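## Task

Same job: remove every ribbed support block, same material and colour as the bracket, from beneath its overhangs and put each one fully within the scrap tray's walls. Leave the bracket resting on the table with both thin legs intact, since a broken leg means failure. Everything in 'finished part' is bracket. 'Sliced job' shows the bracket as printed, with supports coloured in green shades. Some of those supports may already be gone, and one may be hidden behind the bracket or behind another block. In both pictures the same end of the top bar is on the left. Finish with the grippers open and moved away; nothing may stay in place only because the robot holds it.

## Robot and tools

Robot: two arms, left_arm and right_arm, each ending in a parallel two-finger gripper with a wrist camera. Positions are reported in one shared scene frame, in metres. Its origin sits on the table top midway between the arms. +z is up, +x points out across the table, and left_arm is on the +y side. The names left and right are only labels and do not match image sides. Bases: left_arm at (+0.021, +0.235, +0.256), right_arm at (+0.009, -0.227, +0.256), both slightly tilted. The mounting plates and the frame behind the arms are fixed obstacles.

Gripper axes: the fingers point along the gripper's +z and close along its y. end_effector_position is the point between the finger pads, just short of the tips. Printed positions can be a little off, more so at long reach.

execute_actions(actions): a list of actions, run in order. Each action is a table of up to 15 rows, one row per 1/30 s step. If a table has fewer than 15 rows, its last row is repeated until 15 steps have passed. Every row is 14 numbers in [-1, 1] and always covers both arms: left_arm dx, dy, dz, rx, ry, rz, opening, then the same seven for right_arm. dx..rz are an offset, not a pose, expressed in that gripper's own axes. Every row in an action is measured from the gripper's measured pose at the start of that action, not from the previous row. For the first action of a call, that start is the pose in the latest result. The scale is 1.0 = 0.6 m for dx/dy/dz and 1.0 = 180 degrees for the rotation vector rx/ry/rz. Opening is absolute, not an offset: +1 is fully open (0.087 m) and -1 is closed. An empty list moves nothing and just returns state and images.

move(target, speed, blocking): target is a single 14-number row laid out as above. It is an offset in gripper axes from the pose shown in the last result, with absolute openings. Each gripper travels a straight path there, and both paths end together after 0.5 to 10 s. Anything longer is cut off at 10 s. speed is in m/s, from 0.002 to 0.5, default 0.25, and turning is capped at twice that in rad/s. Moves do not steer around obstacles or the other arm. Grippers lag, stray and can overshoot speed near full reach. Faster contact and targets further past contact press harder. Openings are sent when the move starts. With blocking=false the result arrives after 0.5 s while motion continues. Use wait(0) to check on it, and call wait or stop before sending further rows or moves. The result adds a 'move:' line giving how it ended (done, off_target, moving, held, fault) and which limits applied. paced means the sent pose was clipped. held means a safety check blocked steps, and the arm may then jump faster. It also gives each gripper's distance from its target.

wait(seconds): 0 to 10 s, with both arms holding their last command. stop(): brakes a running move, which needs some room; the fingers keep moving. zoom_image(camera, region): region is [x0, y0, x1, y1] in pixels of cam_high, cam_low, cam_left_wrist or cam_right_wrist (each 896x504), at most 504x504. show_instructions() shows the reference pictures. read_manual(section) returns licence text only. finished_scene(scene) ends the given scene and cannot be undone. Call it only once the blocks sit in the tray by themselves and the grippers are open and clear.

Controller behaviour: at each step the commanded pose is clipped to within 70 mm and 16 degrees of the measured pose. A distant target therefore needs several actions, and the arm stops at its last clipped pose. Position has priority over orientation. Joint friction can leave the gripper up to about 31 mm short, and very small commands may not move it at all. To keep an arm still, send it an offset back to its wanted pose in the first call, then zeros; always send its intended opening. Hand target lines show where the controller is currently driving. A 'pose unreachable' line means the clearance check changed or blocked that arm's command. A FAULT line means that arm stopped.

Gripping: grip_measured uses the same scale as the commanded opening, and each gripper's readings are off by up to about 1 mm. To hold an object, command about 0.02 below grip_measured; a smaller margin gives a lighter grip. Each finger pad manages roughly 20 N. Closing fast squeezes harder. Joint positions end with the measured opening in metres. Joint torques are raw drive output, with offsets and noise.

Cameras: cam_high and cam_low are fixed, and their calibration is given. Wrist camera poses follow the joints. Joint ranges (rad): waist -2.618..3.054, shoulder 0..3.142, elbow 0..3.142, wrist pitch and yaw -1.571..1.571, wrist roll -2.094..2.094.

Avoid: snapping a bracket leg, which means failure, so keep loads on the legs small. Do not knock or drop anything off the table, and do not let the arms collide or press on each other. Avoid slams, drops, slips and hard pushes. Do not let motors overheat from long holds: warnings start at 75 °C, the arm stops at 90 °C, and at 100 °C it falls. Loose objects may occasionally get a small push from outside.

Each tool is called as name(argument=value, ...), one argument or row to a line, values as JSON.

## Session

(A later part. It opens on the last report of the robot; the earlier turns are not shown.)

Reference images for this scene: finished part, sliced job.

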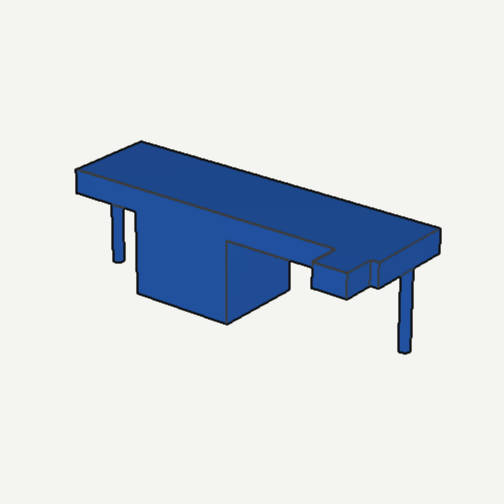

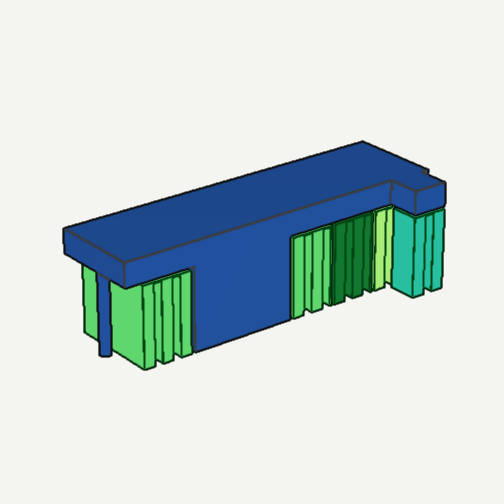

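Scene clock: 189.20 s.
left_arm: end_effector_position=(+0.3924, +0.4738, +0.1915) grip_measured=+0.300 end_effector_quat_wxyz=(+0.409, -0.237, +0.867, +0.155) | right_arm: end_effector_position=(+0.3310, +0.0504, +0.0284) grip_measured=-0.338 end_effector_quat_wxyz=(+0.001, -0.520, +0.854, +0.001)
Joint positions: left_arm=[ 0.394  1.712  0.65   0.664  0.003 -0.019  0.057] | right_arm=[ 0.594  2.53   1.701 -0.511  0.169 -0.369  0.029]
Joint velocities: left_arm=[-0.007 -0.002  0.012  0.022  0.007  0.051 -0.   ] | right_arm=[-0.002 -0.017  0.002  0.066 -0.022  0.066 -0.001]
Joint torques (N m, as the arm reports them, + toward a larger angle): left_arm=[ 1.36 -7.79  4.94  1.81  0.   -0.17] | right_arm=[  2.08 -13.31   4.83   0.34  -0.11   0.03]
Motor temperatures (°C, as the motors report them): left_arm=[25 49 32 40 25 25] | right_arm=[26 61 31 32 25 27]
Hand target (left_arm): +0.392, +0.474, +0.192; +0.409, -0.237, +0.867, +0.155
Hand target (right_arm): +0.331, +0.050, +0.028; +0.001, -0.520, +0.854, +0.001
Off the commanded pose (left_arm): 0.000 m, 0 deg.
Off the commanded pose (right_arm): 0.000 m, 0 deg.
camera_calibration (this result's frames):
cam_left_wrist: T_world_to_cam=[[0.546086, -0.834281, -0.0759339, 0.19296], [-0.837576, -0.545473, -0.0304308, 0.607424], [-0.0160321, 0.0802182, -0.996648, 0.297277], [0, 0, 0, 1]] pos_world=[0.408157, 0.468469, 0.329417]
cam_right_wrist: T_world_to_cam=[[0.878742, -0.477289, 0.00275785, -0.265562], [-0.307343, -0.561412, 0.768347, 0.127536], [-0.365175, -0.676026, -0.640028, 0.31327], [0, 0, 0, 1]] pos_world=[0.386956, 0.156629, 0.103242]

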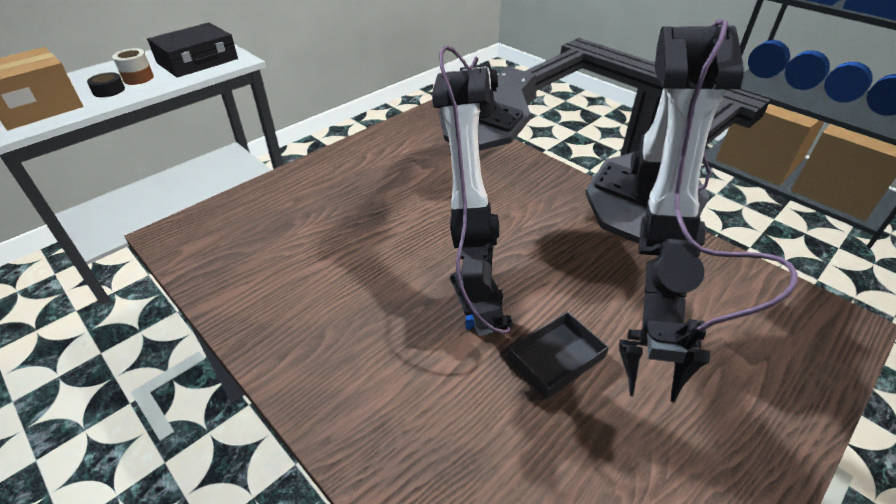

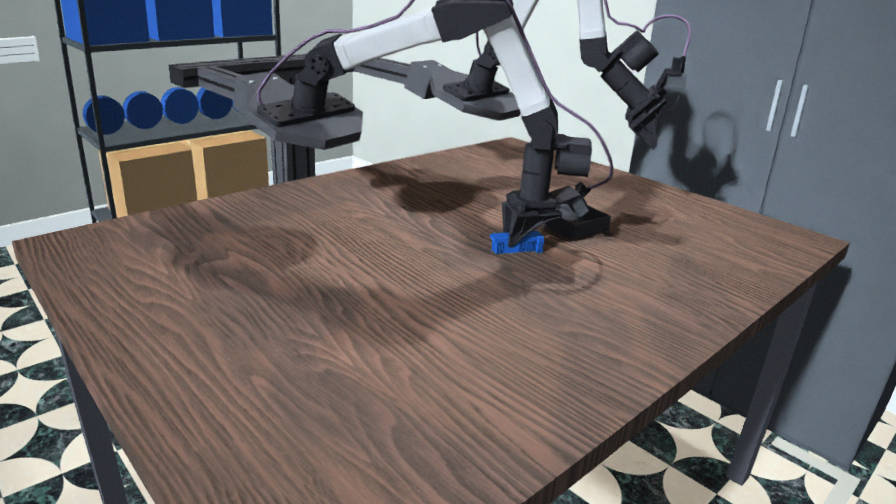

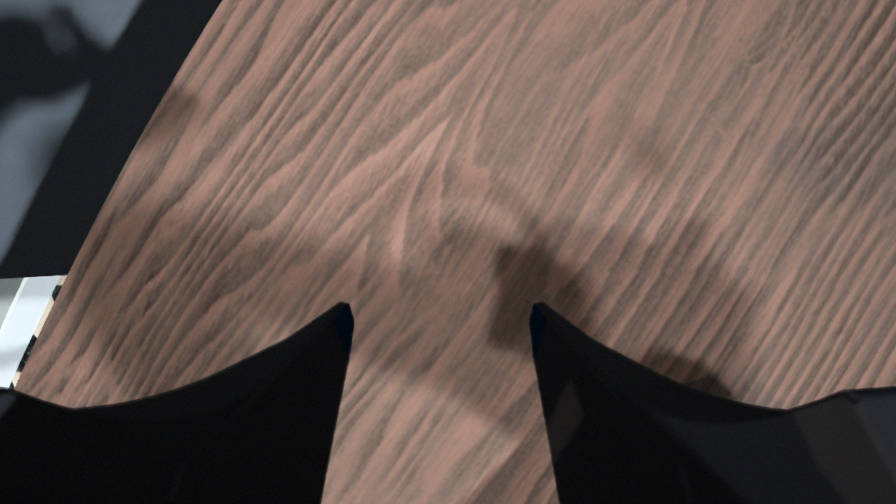

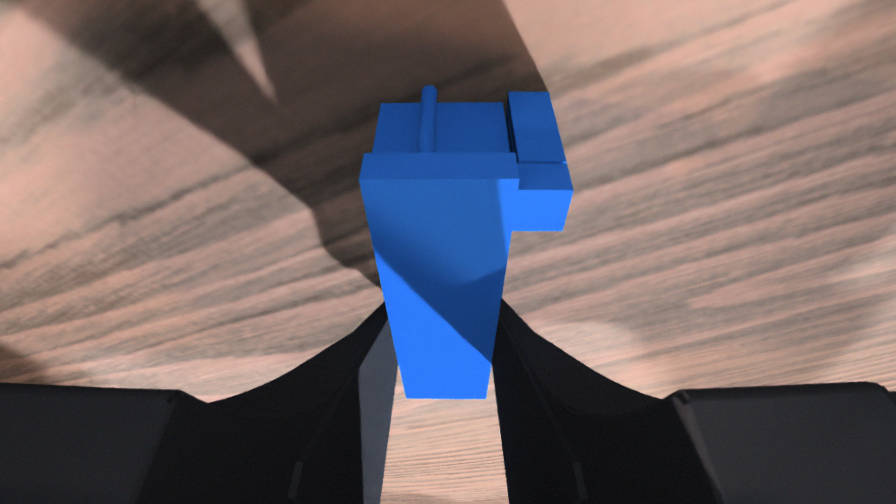

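move(
  target=[0,0,0,0,0,0,0.3, 0,0,-0.09,0,0,0,-0.43],
  speed=0.1,
)

Scene clock: 252.27 s.
left_arm: end_effector_position=(+0.3924, +0.4738, +0.1915) grip_measured=+0.300 end_effector_quat_wxyz=(+0.409, -0.237, +0.867, +0.155) | right_arm: end_effector_position=(+0.3421, +0.0543, +0.0828) grip_measured=-0.338 end_effector_quat_wxyz=(+0.016, -0.517, +0.856, +0.005)
Joint positions: left_arm=[ 0.394  1.712  0.65   0.664  0.003 -0.019  0.057] | right_arm=[ 0.603  2.387  1.675 -0.6    0.169 -0.358  0.029]
Joint velocities: left_arm=[ 0.007 -0.022 -0.007  0.022 -0.051 -0.051 -0.   ] | right_arm=[-0.007 -0.002  0.002 -0.066 -0.051 -0.007 -0.001]
Joint torques (N m, as the arm reports them, + toward a larger angle): left_arm=[ 1.33 -7.78  4.98  1.82 -0.02 -0.18] | right_arm=[  2.87 -13.69   3.34   0.26  -0.05   0.11]
Motor temperatures (°C, as the motors report them): left_arm=[25 49 33 41 25 25] | right_arm=[26 67 30 30 25 27]
Hand target (left_arm): +0.392, +0.474, +0.192; +0.409, -0.237, +0.867, +0.155
Hand target (right_arm): +0.331, +0.050, +0.082; +0.002, -0.520, +0.854, +0.001
Off the commanded pose (left_arm): 0.000 m, 0 deg.
Off the commanded pose (right_arm): 0.012 m, 2 deg.
move: off_target (right_arm)
camera_calibration (this result's frames):
cam_left_wrist: T_world_to_cam=[[0.546086, -0.834281, -0.0759339, 0.19296], [-0.837576, -0.545473, -0.0304308, 0.607424], [-0.0160321, 0.0802182, -0.996648, 0.297277], [0, 0, 0, 1]] pos_world=[0.408157, 0.468469, 0.329417]
cam_right_wrist: T_world_to_cam=[[0.875185, -0.483677, 0.0103521, -0.272696], [-0.326831, -0.575333, 0.749782, 0.100278], [-0.356697, -0.659582, -0.661604, 0.352715], [0, 0, 0, 1]] pos_world=[0.397245, 0.158441, 0.160994]

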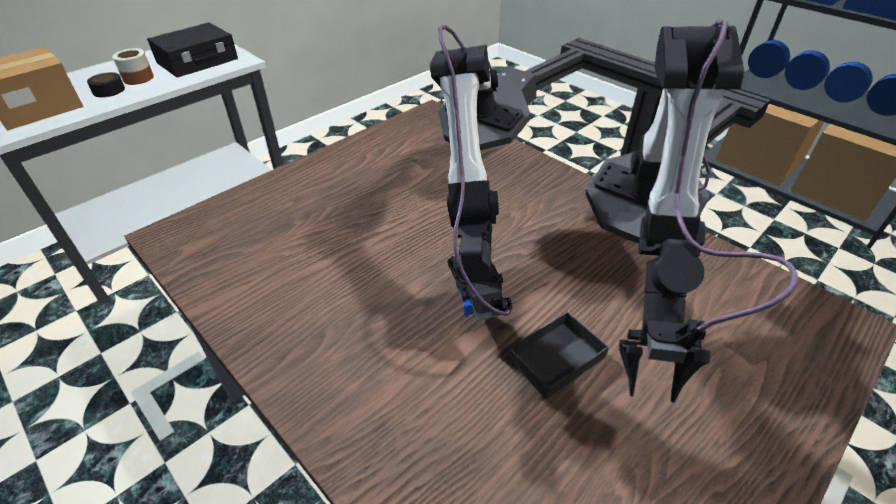

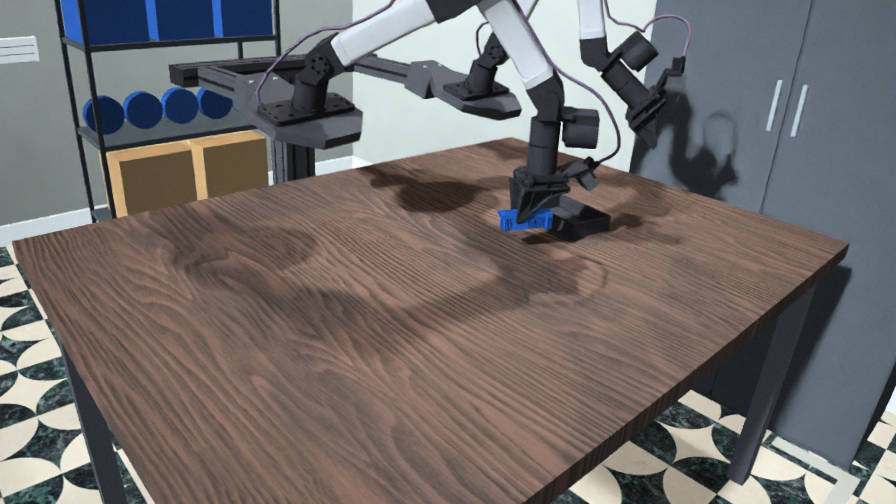

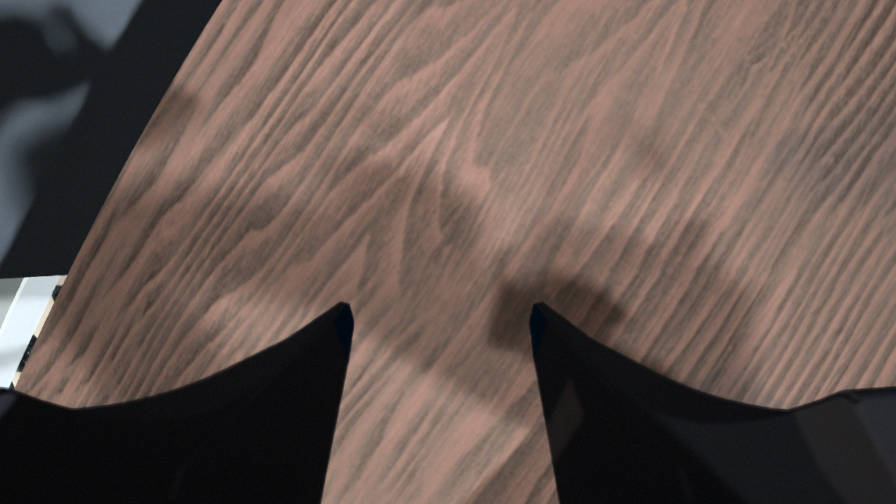

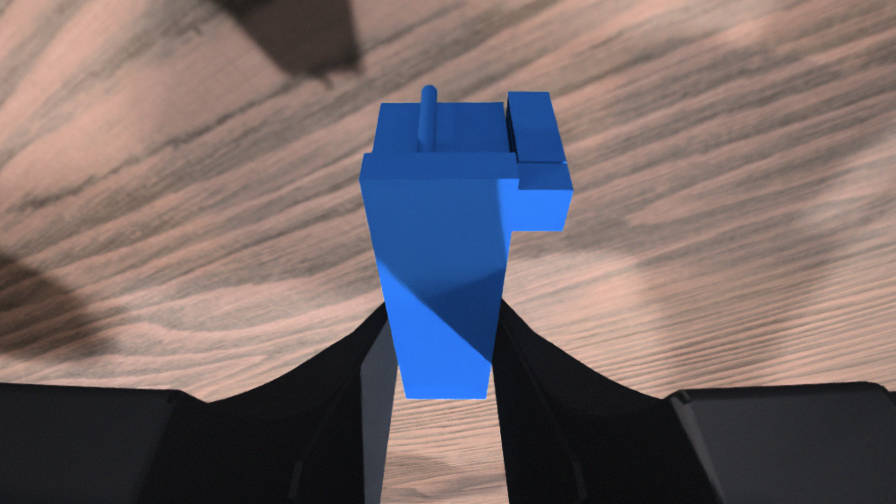

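move(
  target=[-0.0503,-0.5001,-0.1416,0.3283,0.2133,-0.3704,0.3, 0.0945,-0.1766,-0.2010,-0.0377,-0.4071,0.1141,-0.43],
  speed=0.25,
)

Scene clock: 262.50 s.
left_arm: end_effector_position=(+0.5136, +0.1927, +0.2518) grip_measured=+0.300 end_effector_quat_wxyz=(+0.208, -0.463, +0.644, -0.573) | right_arm: end_effector_position=(+0.4186, -0.0427, +0.2097) grip_measured=-0.338 end_effector_quat_wxyz=(+0.498, -0.267, +0.740, +0.364)
Joint positions: left_arm=[ 0.052  2.043  0.846  1.104  0.794 -1.569  0.057] | right_arm=[-0.014  1.966  0.623  1.259 -0.806  0.005  0.029]
Joint velocities: left_arm=[-0.012 -0.012 -0.002 -0.081 -0.037  0.037 -0.   ] | right_arm=[-0.012  0.012 -0.007  0.007 -0.051  0.007 -0.   ]
Joint torques (N m, as the arm reports them, + toward a larger angle): left_arm=[-0.5  -7.48  5.55  1.89  0.23 -0.19] | right_arm=[-1.23 -7.78  0.84  1.95 -0.35  0.06]
Motor temperatures (°C, as the motors report them): left_arm=[25 49 33 41 25 25] | right_arm=[26 67 30 31 25 27]
Hand target (left_arm): +0.515, +0.189, +0.244; +0.198, -0.465, +0.643, -0.575
Hand target (right_arm): +0.409, -0.047, +0.200; +0.484, -0.258, +0.750, +0.369
Off the commanded pose (left_arm): 0.008 m, 1 deg.
Off the commanded pose (right_arm): 0.015 m, 2 deg.
move: off_target (right_arm)
camera_calibration (this result's frames):
cam_left_wrist: T_world_to_cam=[[0.365509, 0.0849972, 0.926919, -0.440061], [-0.920234, -0.116678, 0.373572, 0.415528], [0.139904, -0.989526, 0.0355703, 0.248021], [0, 0, 0, 1]] pos_world=[0.50853, 0.33131, 0.243849]
cam_right_wrist: T_world_to_cam=[[0.748918, -0.595836, -0.290001, -0.276848], [-0.660134, -0.632634, -0.404965, 0.353618], [0.0578286, 0.494725, -0.867123, 0.318875], [0, 0, 0, 1]] pos_world=[0.422332, -0.0990009, 0.339421]

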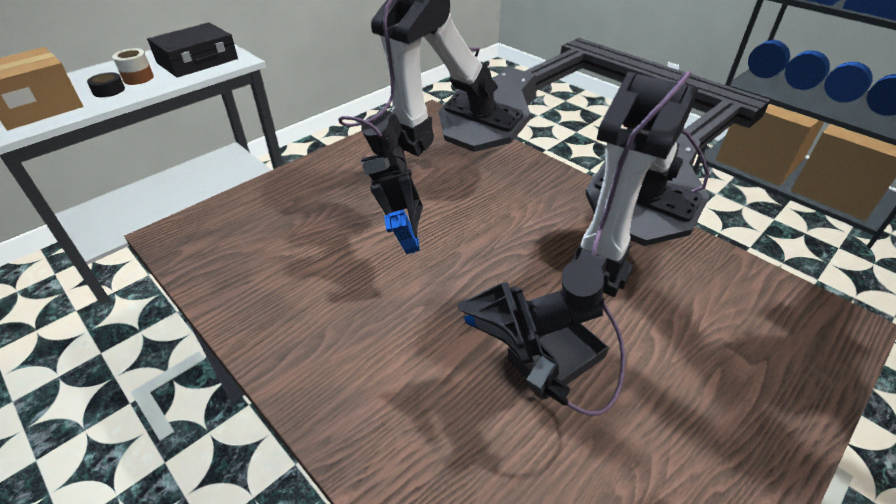

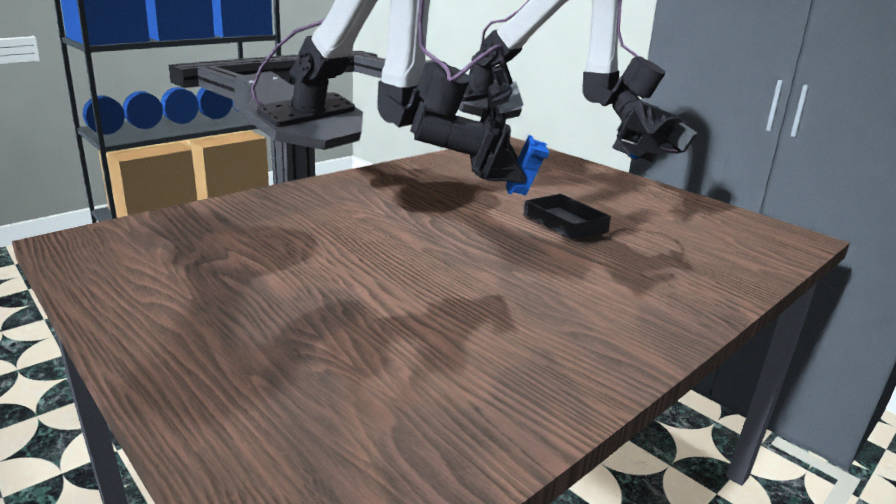

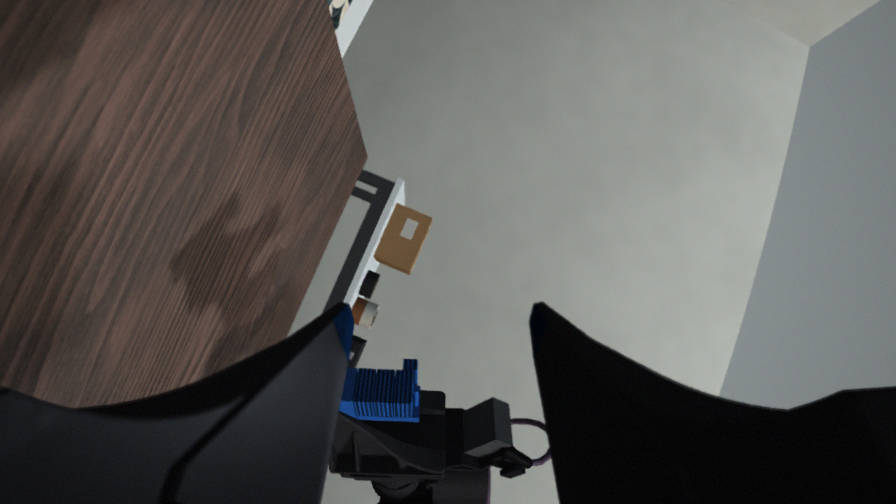

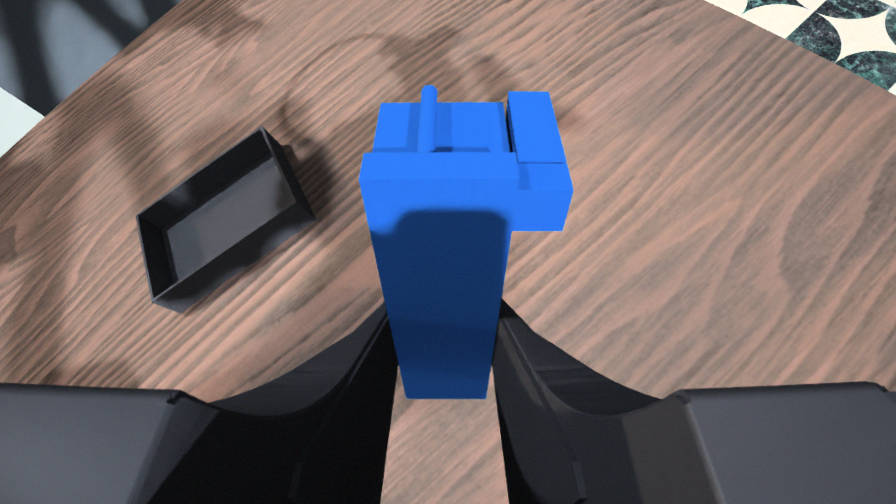

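move(
  target=[0.2539,0.0466,-0.0532,-0.0039,0.2589,0.0027,-0.2, 0,0.1756,-0.0586,-0.2050,0,0,-0.43],
  speed=0.2,
)

Scene clock: 310.17 s.
left_arm: end_effector_position=(+0.4033, +0.0831, +0.2795) grip_measured=-0.200 end_effector_quat_wxyz=(-0.059, -0.202, +0.680, -0.702) | right_arm: end_effector_position=(+0.3217, -0.0134, +0.2407) grip_measured=-0.338 end_effector_quat_wxyz=(+0.387, -0.405, +0.598, +0.573)
Joint positions: left_arm=[-0.115  2.13   0.88   1.137  1.425 -1.549  0.035] | right_arm=[-0.028  1.967  0.623  1.21  -1.44  -0.032  0.029]
Joint velocities: left_arm=[-0.002 -0.017 -0.002 -0.095  0.051 -0.066  0.   ] | right_arm=[-0.007  0.002 -0.002 -0.081 -0.022 -0.081  0.   ]
Joint torques (N m, as the arm reports them, + toward a larger angle): left_arm=[-1.01 -7.52  5.07  1.6   0.39 -0.05] | right_arm=[ 1.01 -9.83  2.81  1.33 -0.49 -0.09]
Motor temperatures (°C, as the motors report them): left_arm=[25 49 33 42 25 25] | right_arm=[26 55 28 35 25 27]
Hand target (left_arm): +0.403, +0.080, +0.273; -0.065, -0.198, +0.680, -0.703
Hand target (right_arm): +0.319, -0.009, +0.245; +0.384, -0.413, +0.590, +0.578
Off the commanded pose (left_arm): 0.006 m, 1 deg.
Off the commanded pose (right_arm): 0.008 m, 2 deg.
move: done
camera_calibration (this result's frames):
cam_left_wrist: T_world_to_cam=[[0.36439, 0.0611252, 0.929238, -0.414306], [-0.737665, 0.627986, 0.247958, 0.19057], [-0.568392, -0.77582, 0.273922, 0.355266], [0, 0, 0, 1]] pos_world=[0.493476, 0.181272, 0.24042]
cam_right_wrist: T_world_to_cam=[[0.920291, -0.0192947, -0.390758, -0.200997], [-0.250547, -0.796172, -0.55076, 0.221803], [-0.300484, 0.604763, -0.737544, 0.422422], [0, 0, 0, 1]] pos_world=[0.367478, -0.0827496, 0.355174]

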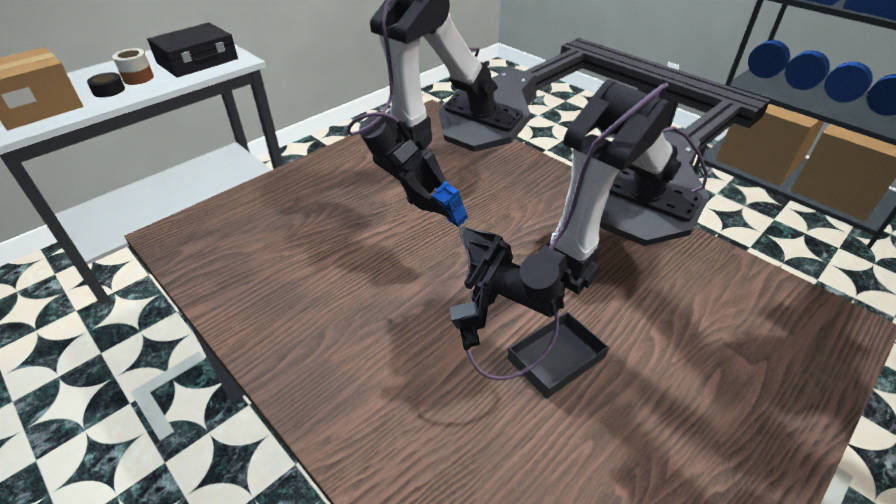

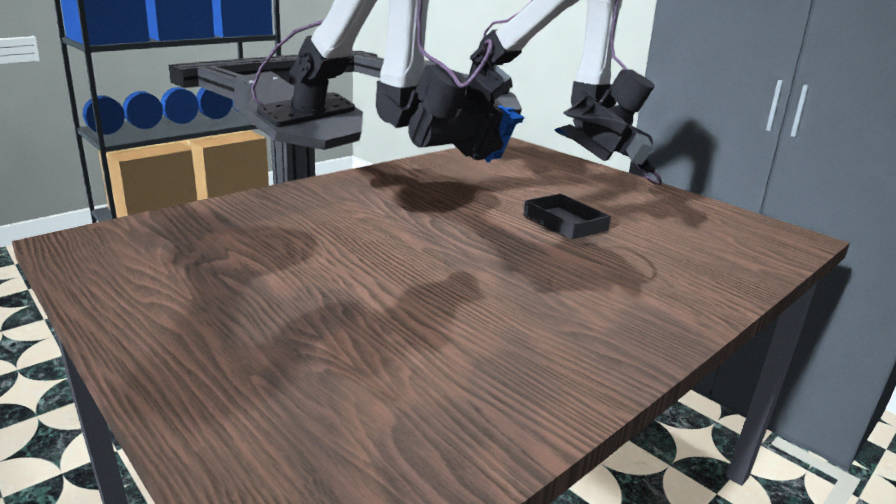

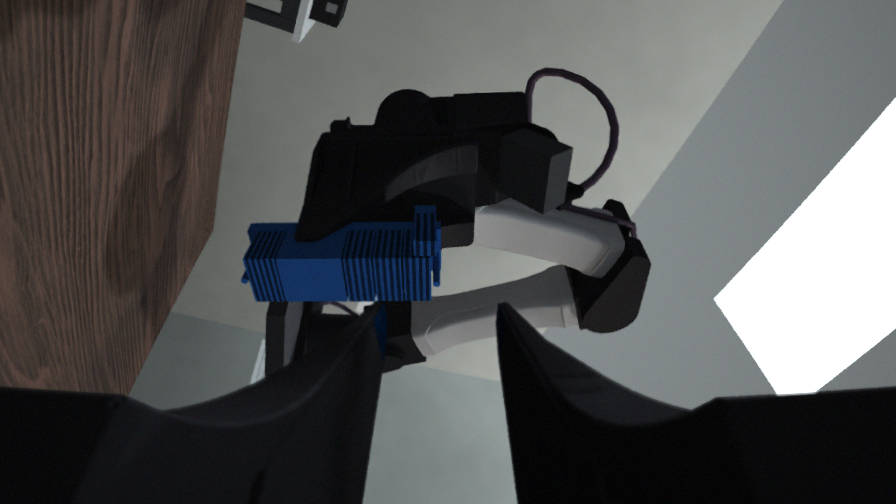

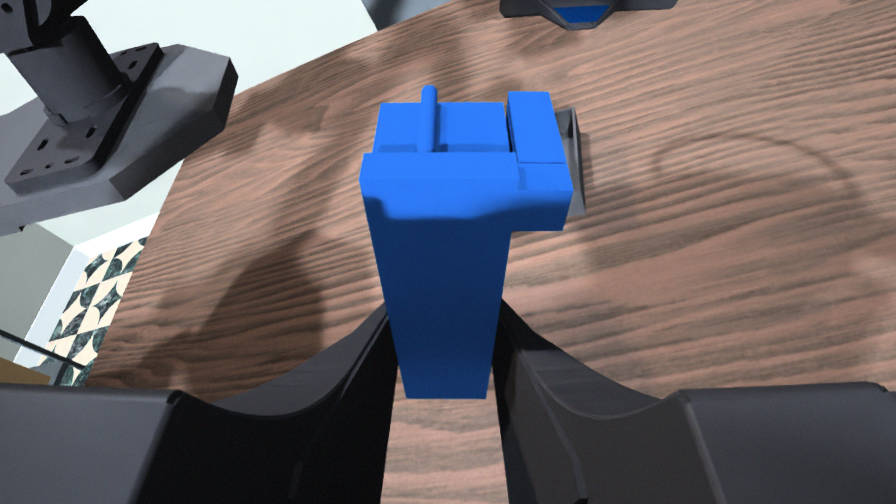

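Let me zoom in on the left wrist view to inspect the bracket underside.

zoom_image(
  camera="cam_left_wrist",
  region=[230, 190, 470, 325],
)

Region (230, 190, 470, 325) of cam_left_wrist's 896x504 image, scaled by 2.100, with more detail than that image has; it fills the top 284 rows of this view, and the rest is white.

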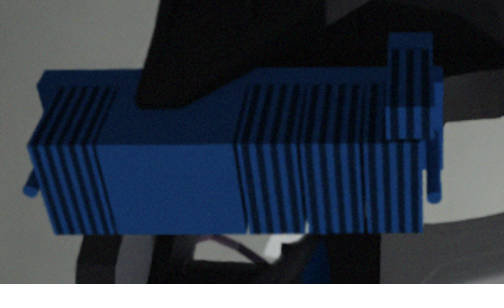

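move(
  target=[0.0701,0.0217,0.0768,0,0.0675,-0.005,-0.2, 0,0,0,0,0,0,-0.43],
  speed=0.1,
)

Scene clock: 346.17 s.
left_arm: end_effector_position=(+0.3684, +0.0314, +0.2875) grip_measured=-0.200 end_effector_quat_wxyz=(-0.129, -0.135, +0.672, -0.716) | right_arm: end_effector_position=(+0.3211, -0.0134, +0.2403) grip_measured=-0.338 end_effector_quat_wxyz=(+0.386, -0.405, +0.598, +0.574)
Joint positions: left_arm=[-0.268  2.179  0.88   1.262  1.471 -1.634  0.035] | right_arm=[-0.028  1.967  0.623  1.204 -1.442 -0.037  0.029]
Joint velocities: left_arm=[ 0.007  0.022 -0.007  0.051 -0.037 -0.168 -0.001] | right_arm=[-0.002  0.002  0.007  0.007 -0.022  0.007 -0.   ]
Joint torques (N m, as the arm reports them, + toward a larger angle): left_arm=[-1.41 -7.47  5.13  1.58  0.36 -0.18] | right_arm=[-0.25 -8.86  2.64  1.52 -0.35  0.02]
Motor temperatures (°C, as the motors report them): left_arm=[25 48 33 41 25 25] | right_arm=[26 55 28 34 25 27]
Hand target (left_arm): +0.369, +0.029, +0.283; -0.136, -0.132, +0.671, -0.717
Hand target (right_arm): +0.322, -0.013, +0.241; +0.387, -0.405, +0.598, +0.573
Off the commanded pose (left_arm): 0.006 m, 1 deg.
Off the commanded pose (right_arm): 0.001 m, 0 deg.
move: done
camera_calibration (this result's frames):
cam_left_wrist: T_world_to_cam=[[0.371262, 0.0547476, 0.926913, -0.407501], [-0.608309, 0.76854, 0.198256, 0.157488], [-0.701516, -0.637455, 0.318633, 0.324984], [0, 0, 0, 1]] pos_world=[0.475072, 0.108436, 0.242944]
cam_right_wrist: T_world_to_cam=[[0.919566, -0.0178354, -0.392531, -0.199964], [-0.250309, -0.79664, -0.550191, 0.221184], [-0.302893, 0.60419, -0.737028, 0.422632], [0, 0, 0, 1]] pos_world=[0.367257, -0.082712, 0.354693]

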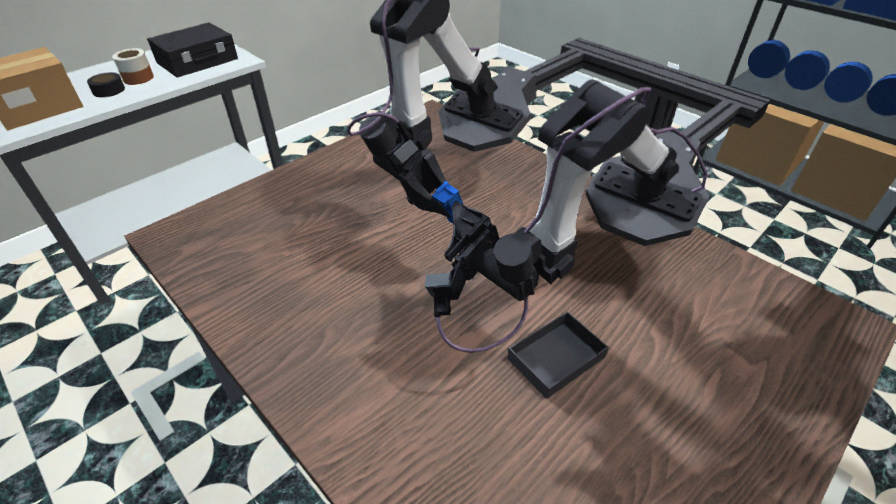

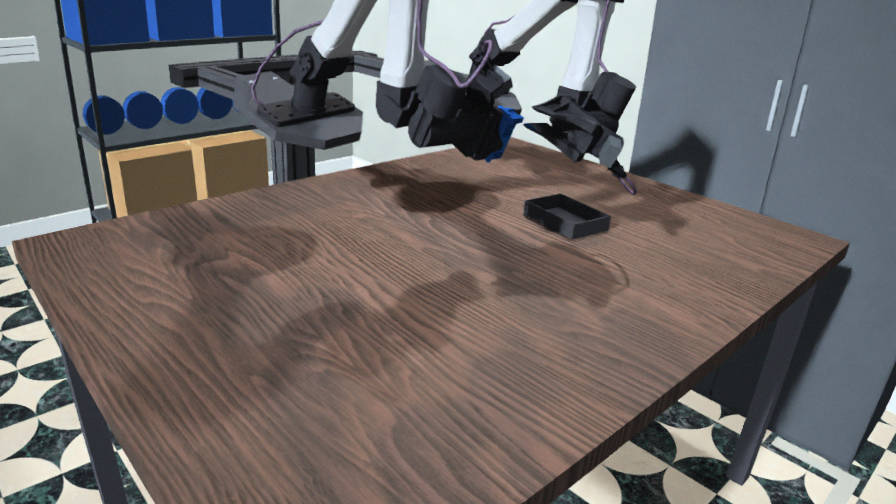

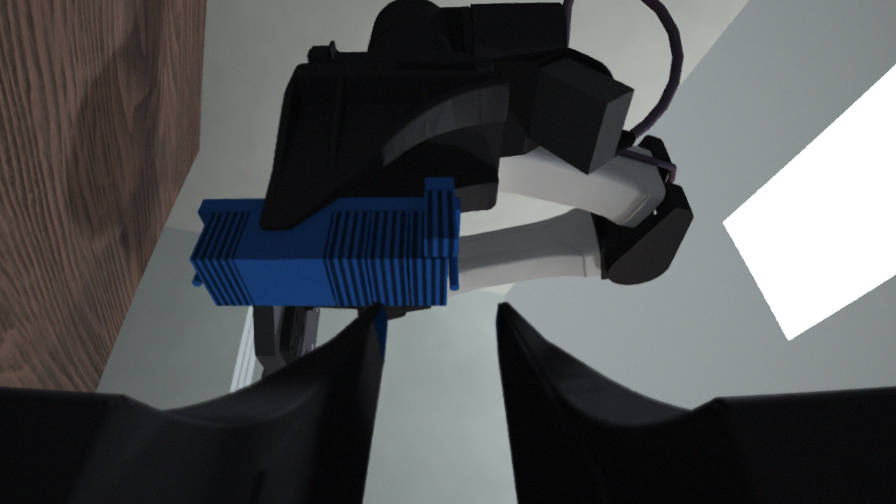

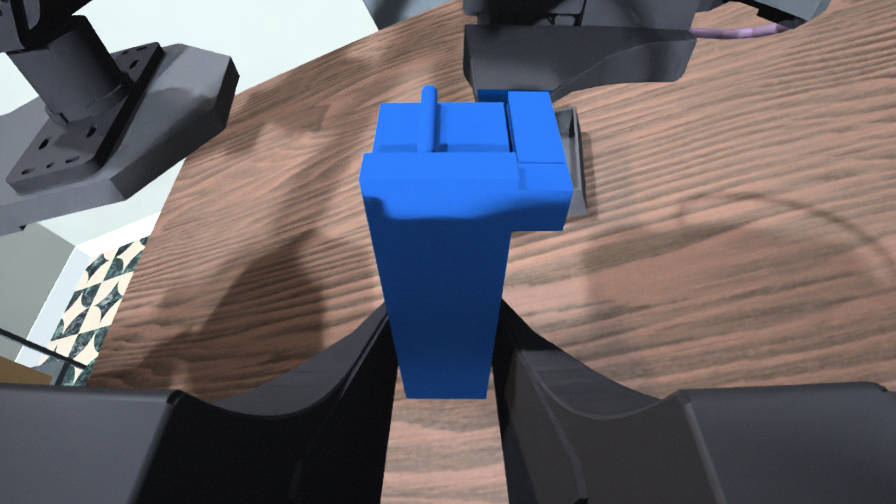

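zoom_image(
  camera="cam_left_wrist",
  region=[320, 165, 520, 335],
)

zoom_image(
  camera="cam_right_wrist",
  region=[400, 0, 640, 200],
)

Region (320, 165, 520, 335) of cam_left_wrist's 896x504 image, scaled by 2.520, with more detail than that image has; it fills the top 428 rows of this view, and the rest is white.

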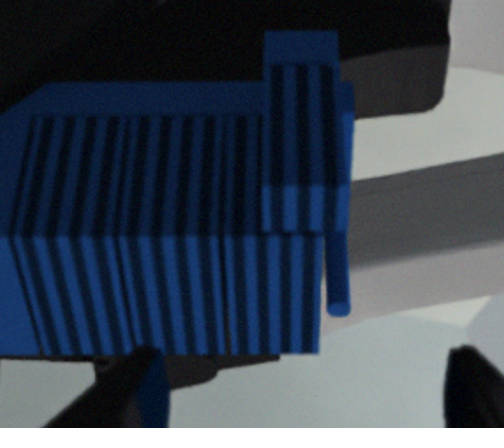

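Region (400, 0, 640, 200) of cam_right_wrist's 896x504 image, scaled by 2.100, with more detail than that image has.

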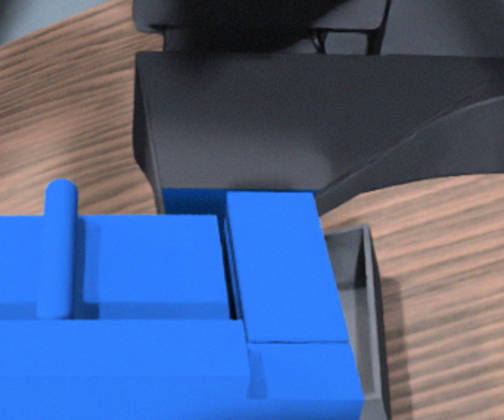

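move(
  target=[-0.008,-0.0005,0.0308,0.0008,-0.0124,0,-0.2, -0.0004,0.0108,0.0001,-0.0118,-0.0004,0,-0.43],
  speed=0.05,
)

Scene clock: 380.80 s.
left_arm: end_effector_position=(+0.3732, +0.0161, +0.2880) grip_measured=-0.200 end_effector_quat_wxyz=(-0.116, -0.146, +0.673, -0.715) | right_arm: end_effector_position=(+0.3168, -0.0134, +0.2422) grip_measured=-0.338 end_effector_quat_wxyz=(+0.380, -0.410, +0.590, +0.582)
Joint positions: left_arm=[-0.306  2.18   0.88   1.279  1.397 -1.646  0.035] | right_arm=[-0.028  1.967  0.623  1.204 -1.469 -0.037  0.029]
Joint velocities: left_arm=[-0.007  0.002  0.002 -0.037 -0.037  0.051 -0.   ] | right_arm=[ 0.007  0.002  0.002 -0.007 -0.007  0.051 -0.   ]
Joint torques (N m, as the arm reports them, + toward a larger angle): left_arm=[-1.63 -9.46  3.08  1.57  0.14 -0.13] | right_arm=[-0.16 -8.76  2.63  1.4  -0.48 -0.02]
Motor temperatures (°C, as the motors report them): left_arm=[25 48 33 41 25 25] | right_arm=[26 53 28 35 25 27]
Hand target (left_arm): +0.373, +0.013, +0.287; -0.116, -0.149, +0.673, -0.715
Hand target (right_arm): +0.315, -0.013, +0.243; +0.378, -0.412, +0.587, +0.585
Off the commanded pose (left_arm): 0.003 m, 0 deg.
Off the commanded pose (right_arm): 0.002 m, 1 deg.
move: done
camera_calibration (this result's frames):
cam_left_wrist: T_world_to_cam=[[0.367844, 0.0582705, 0.92806, -0.408035], [-0.634063, 0.745753, 0.204492, 0.180273], [-0.680188, -0.663669, 0.311268, 0.312995], [0, 0, 0, 1]] pos_world=[0.477293, 0.0970622, 0.244391]
cam_right_wrist: T_world_to_cam=[[0.919231, 0.009221, -0.393611, -0.194481], [-0.231258, -0.796453, -0.558733, 0.21724], [-0.318645, 0.60463, -0.729992, 0.426012], [0, 0, 0, 1]] pos_world=[0.364758, -0.0827643, 0.355815]

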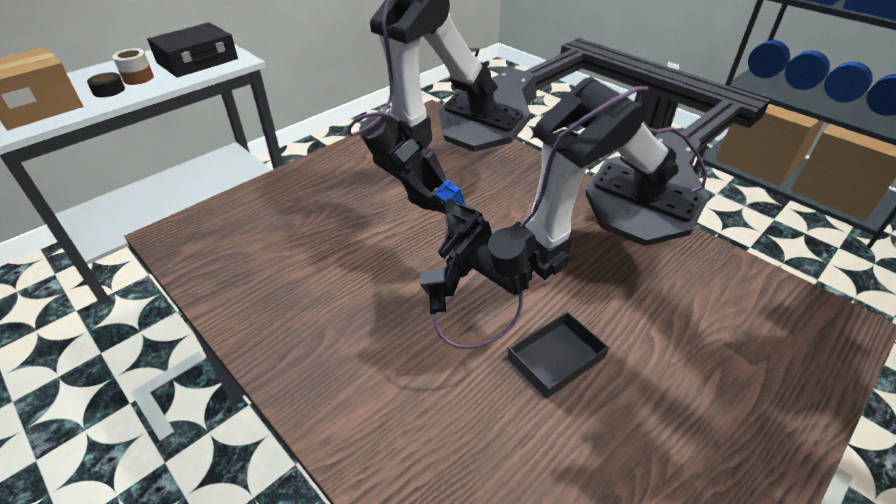

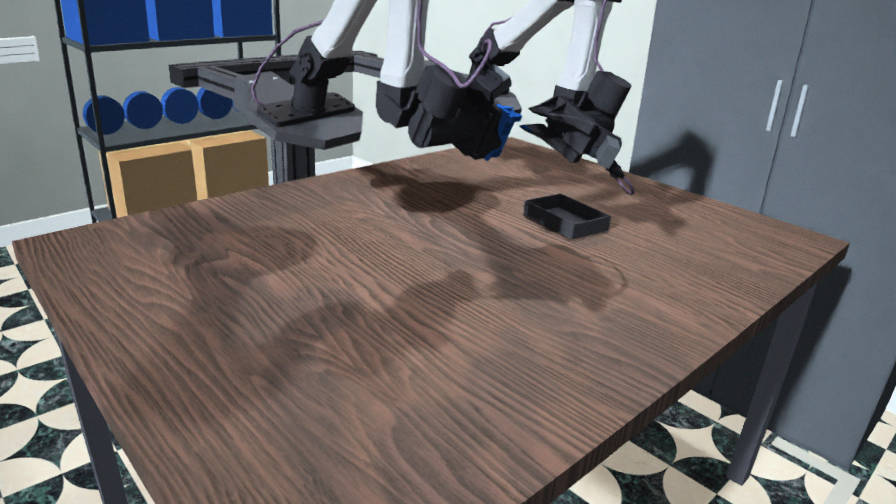

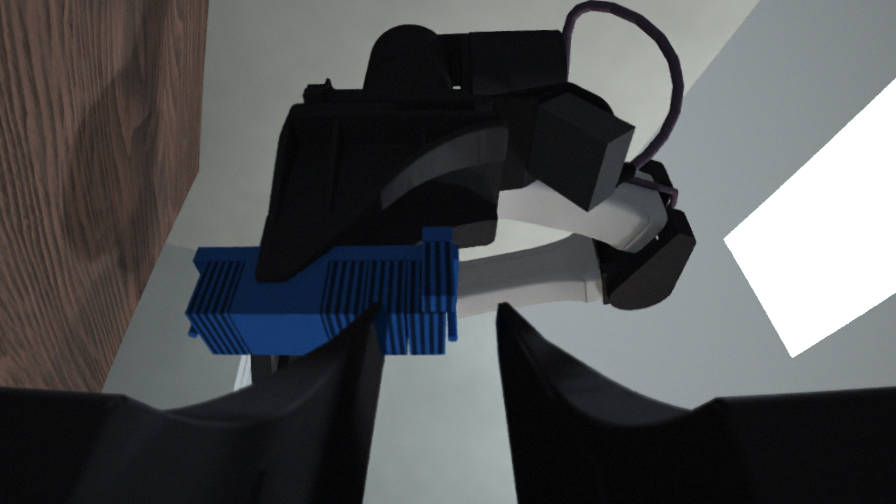

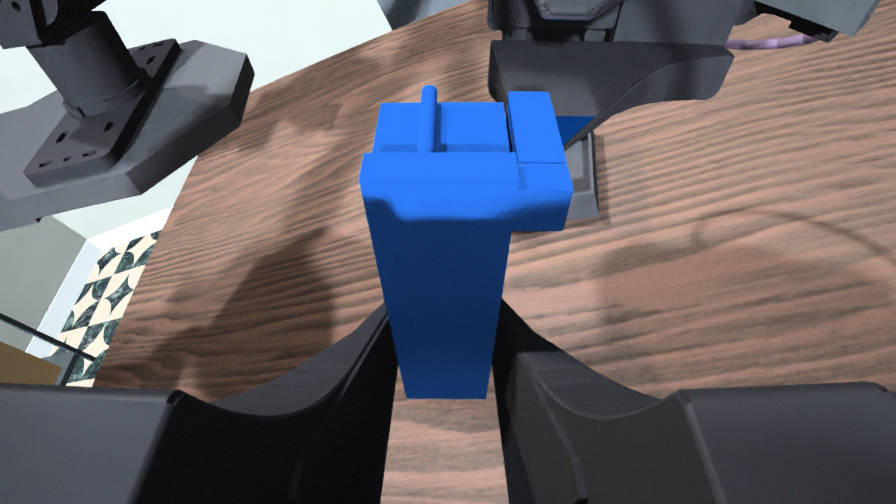

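zoom_image(
  camera="cam_left_wrist",
  region=[340, 215, 520, 375],
)

Region (340, 215, 520, 375) of cam_left_wrist's 896x504 image, scaled by 2.800, with more detail than that image has.

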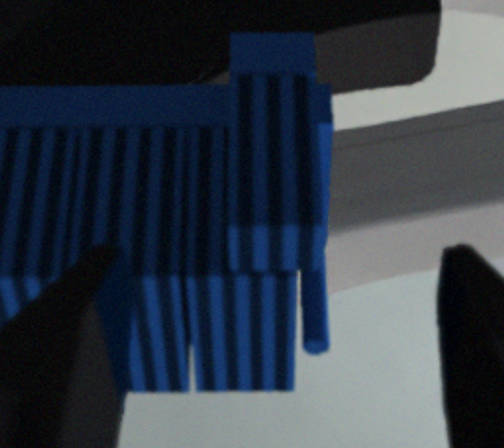

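move(
  target=[0.0048,0.0003,0.0355,0.0002,-0.0035,0,-0.2, 0,0,0,0,0,0,-0.43],
  speed=0.03,
)

Scene clock: 400.50 s.
left_arm: end_effector_position=(+0.3719, -0.0023, +0.2897) grip_measured=-0.200 end_effector_quat_wxyz=(-0.112, -0.147, +0.674, -0.715) | right_arm: end_effector_position=(+0.3167, -0.0134, +0.2423) grip_measured=-0.338 end_effector_quat_wxyz=(+0.380, -0.410, +0.590, +0.582)
Joint positions: left_arm=[-0.356  2.18   0.88   1.282  1.341 -1.646  0.035] | right_arm=[-0.028  1.967  0.623  1.204 -1.47  -0.037  0.029]
Joint velocities: left_arm=[ 0.002  0.002  0.012  0.051 -0.007  0.007 -0.   ] | right_arm=[ 0.012 -0.007 -0.002 -0.037  0.007  0.007 -0.001]
Joint torques (N m, as the arm reports them, + toward a larger angle): left_arm=[-1.81 -9.65  2.99  1.63  0.13 -0.17] | right_arm=[-0.29 -8.76  2.56  1.44 -0.39 -0.01]
Motor temperatures (°C, as the motors report them): left_arm=[25 50 32 41 25 25] | right_arm=[26 53 28 35 26 27]
Hand target (left_arm): +0.372, -0.005, +0.290; -0.112, -0.150, +0.674, -0.715
Hand target (right_arm): +0.317, -0.013, +0.242; +0.380, -0.410, +0.590, +0.582
Off the commanded pose (left_arm): 0.003 m, 0 deg.
Off the commanded pose (right_arm): 0.000 m, 0 deg.
move: done
camera_calibration (this result's frames):
cam_left_wrist: T_world_to_cam=[[0.364222, 0.0584994, 0.929473, -0.407123], [-0.639756, 0.740994, 0.204057, 0.195001], [-0.676797, -0.668958, 0.307312, 0.299238], [0, 0, 0, 1]] pos_world=[0.475559, 0.0794994, 0.246659]
cam_right_wrist: T_world_to_cam=[[0.919212, 0.00998315, -0.393637, -0.194324], [-0.230721, -0.79644, -0.558974, 0.217131], [-0.319088, 0.604636, -0.729793, 0.426105], [0, 0, 0, 1]] pos_world=[0.364687, -0.0827669, 0.355846]

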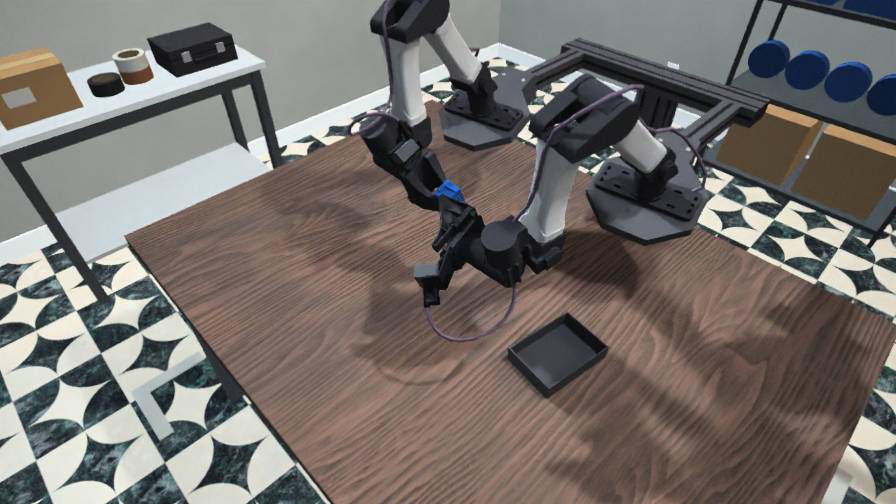

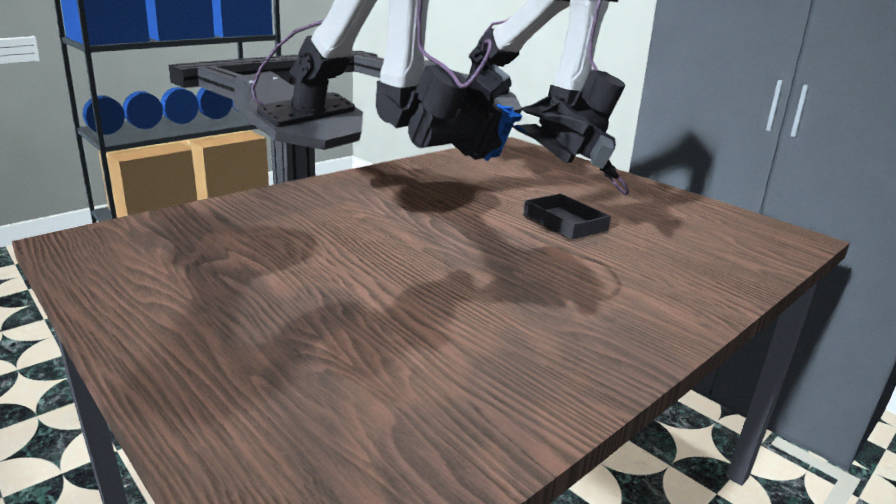

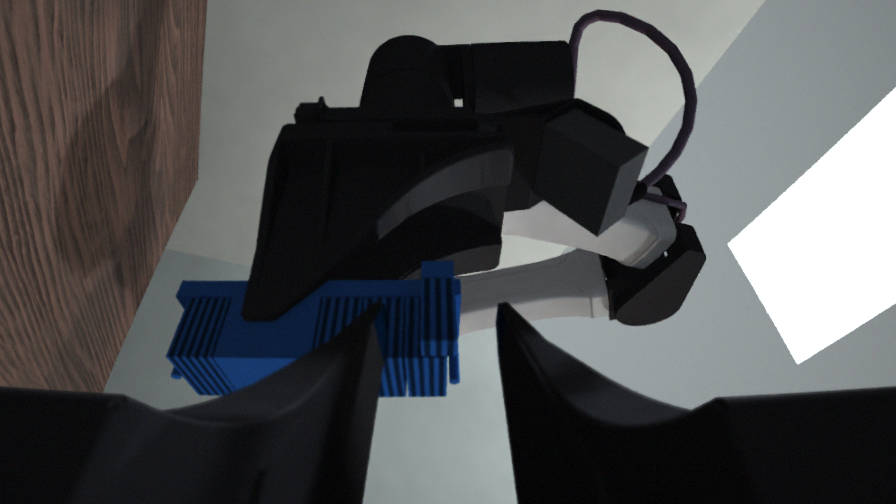

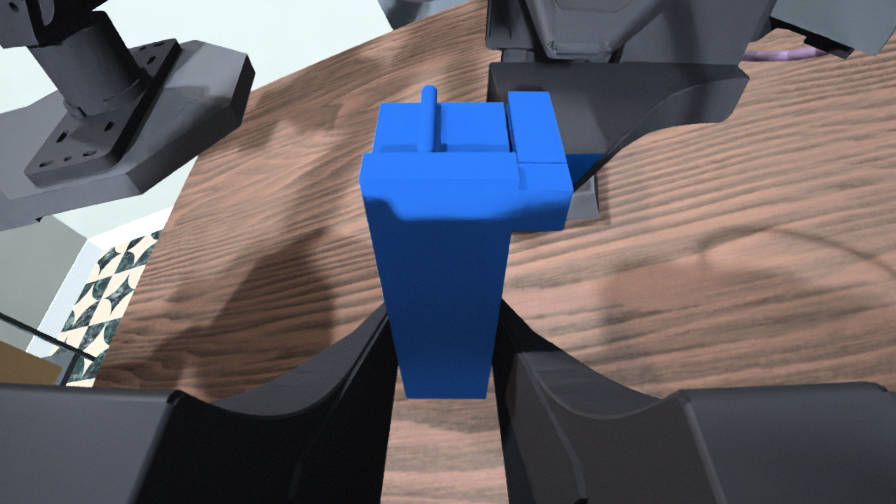

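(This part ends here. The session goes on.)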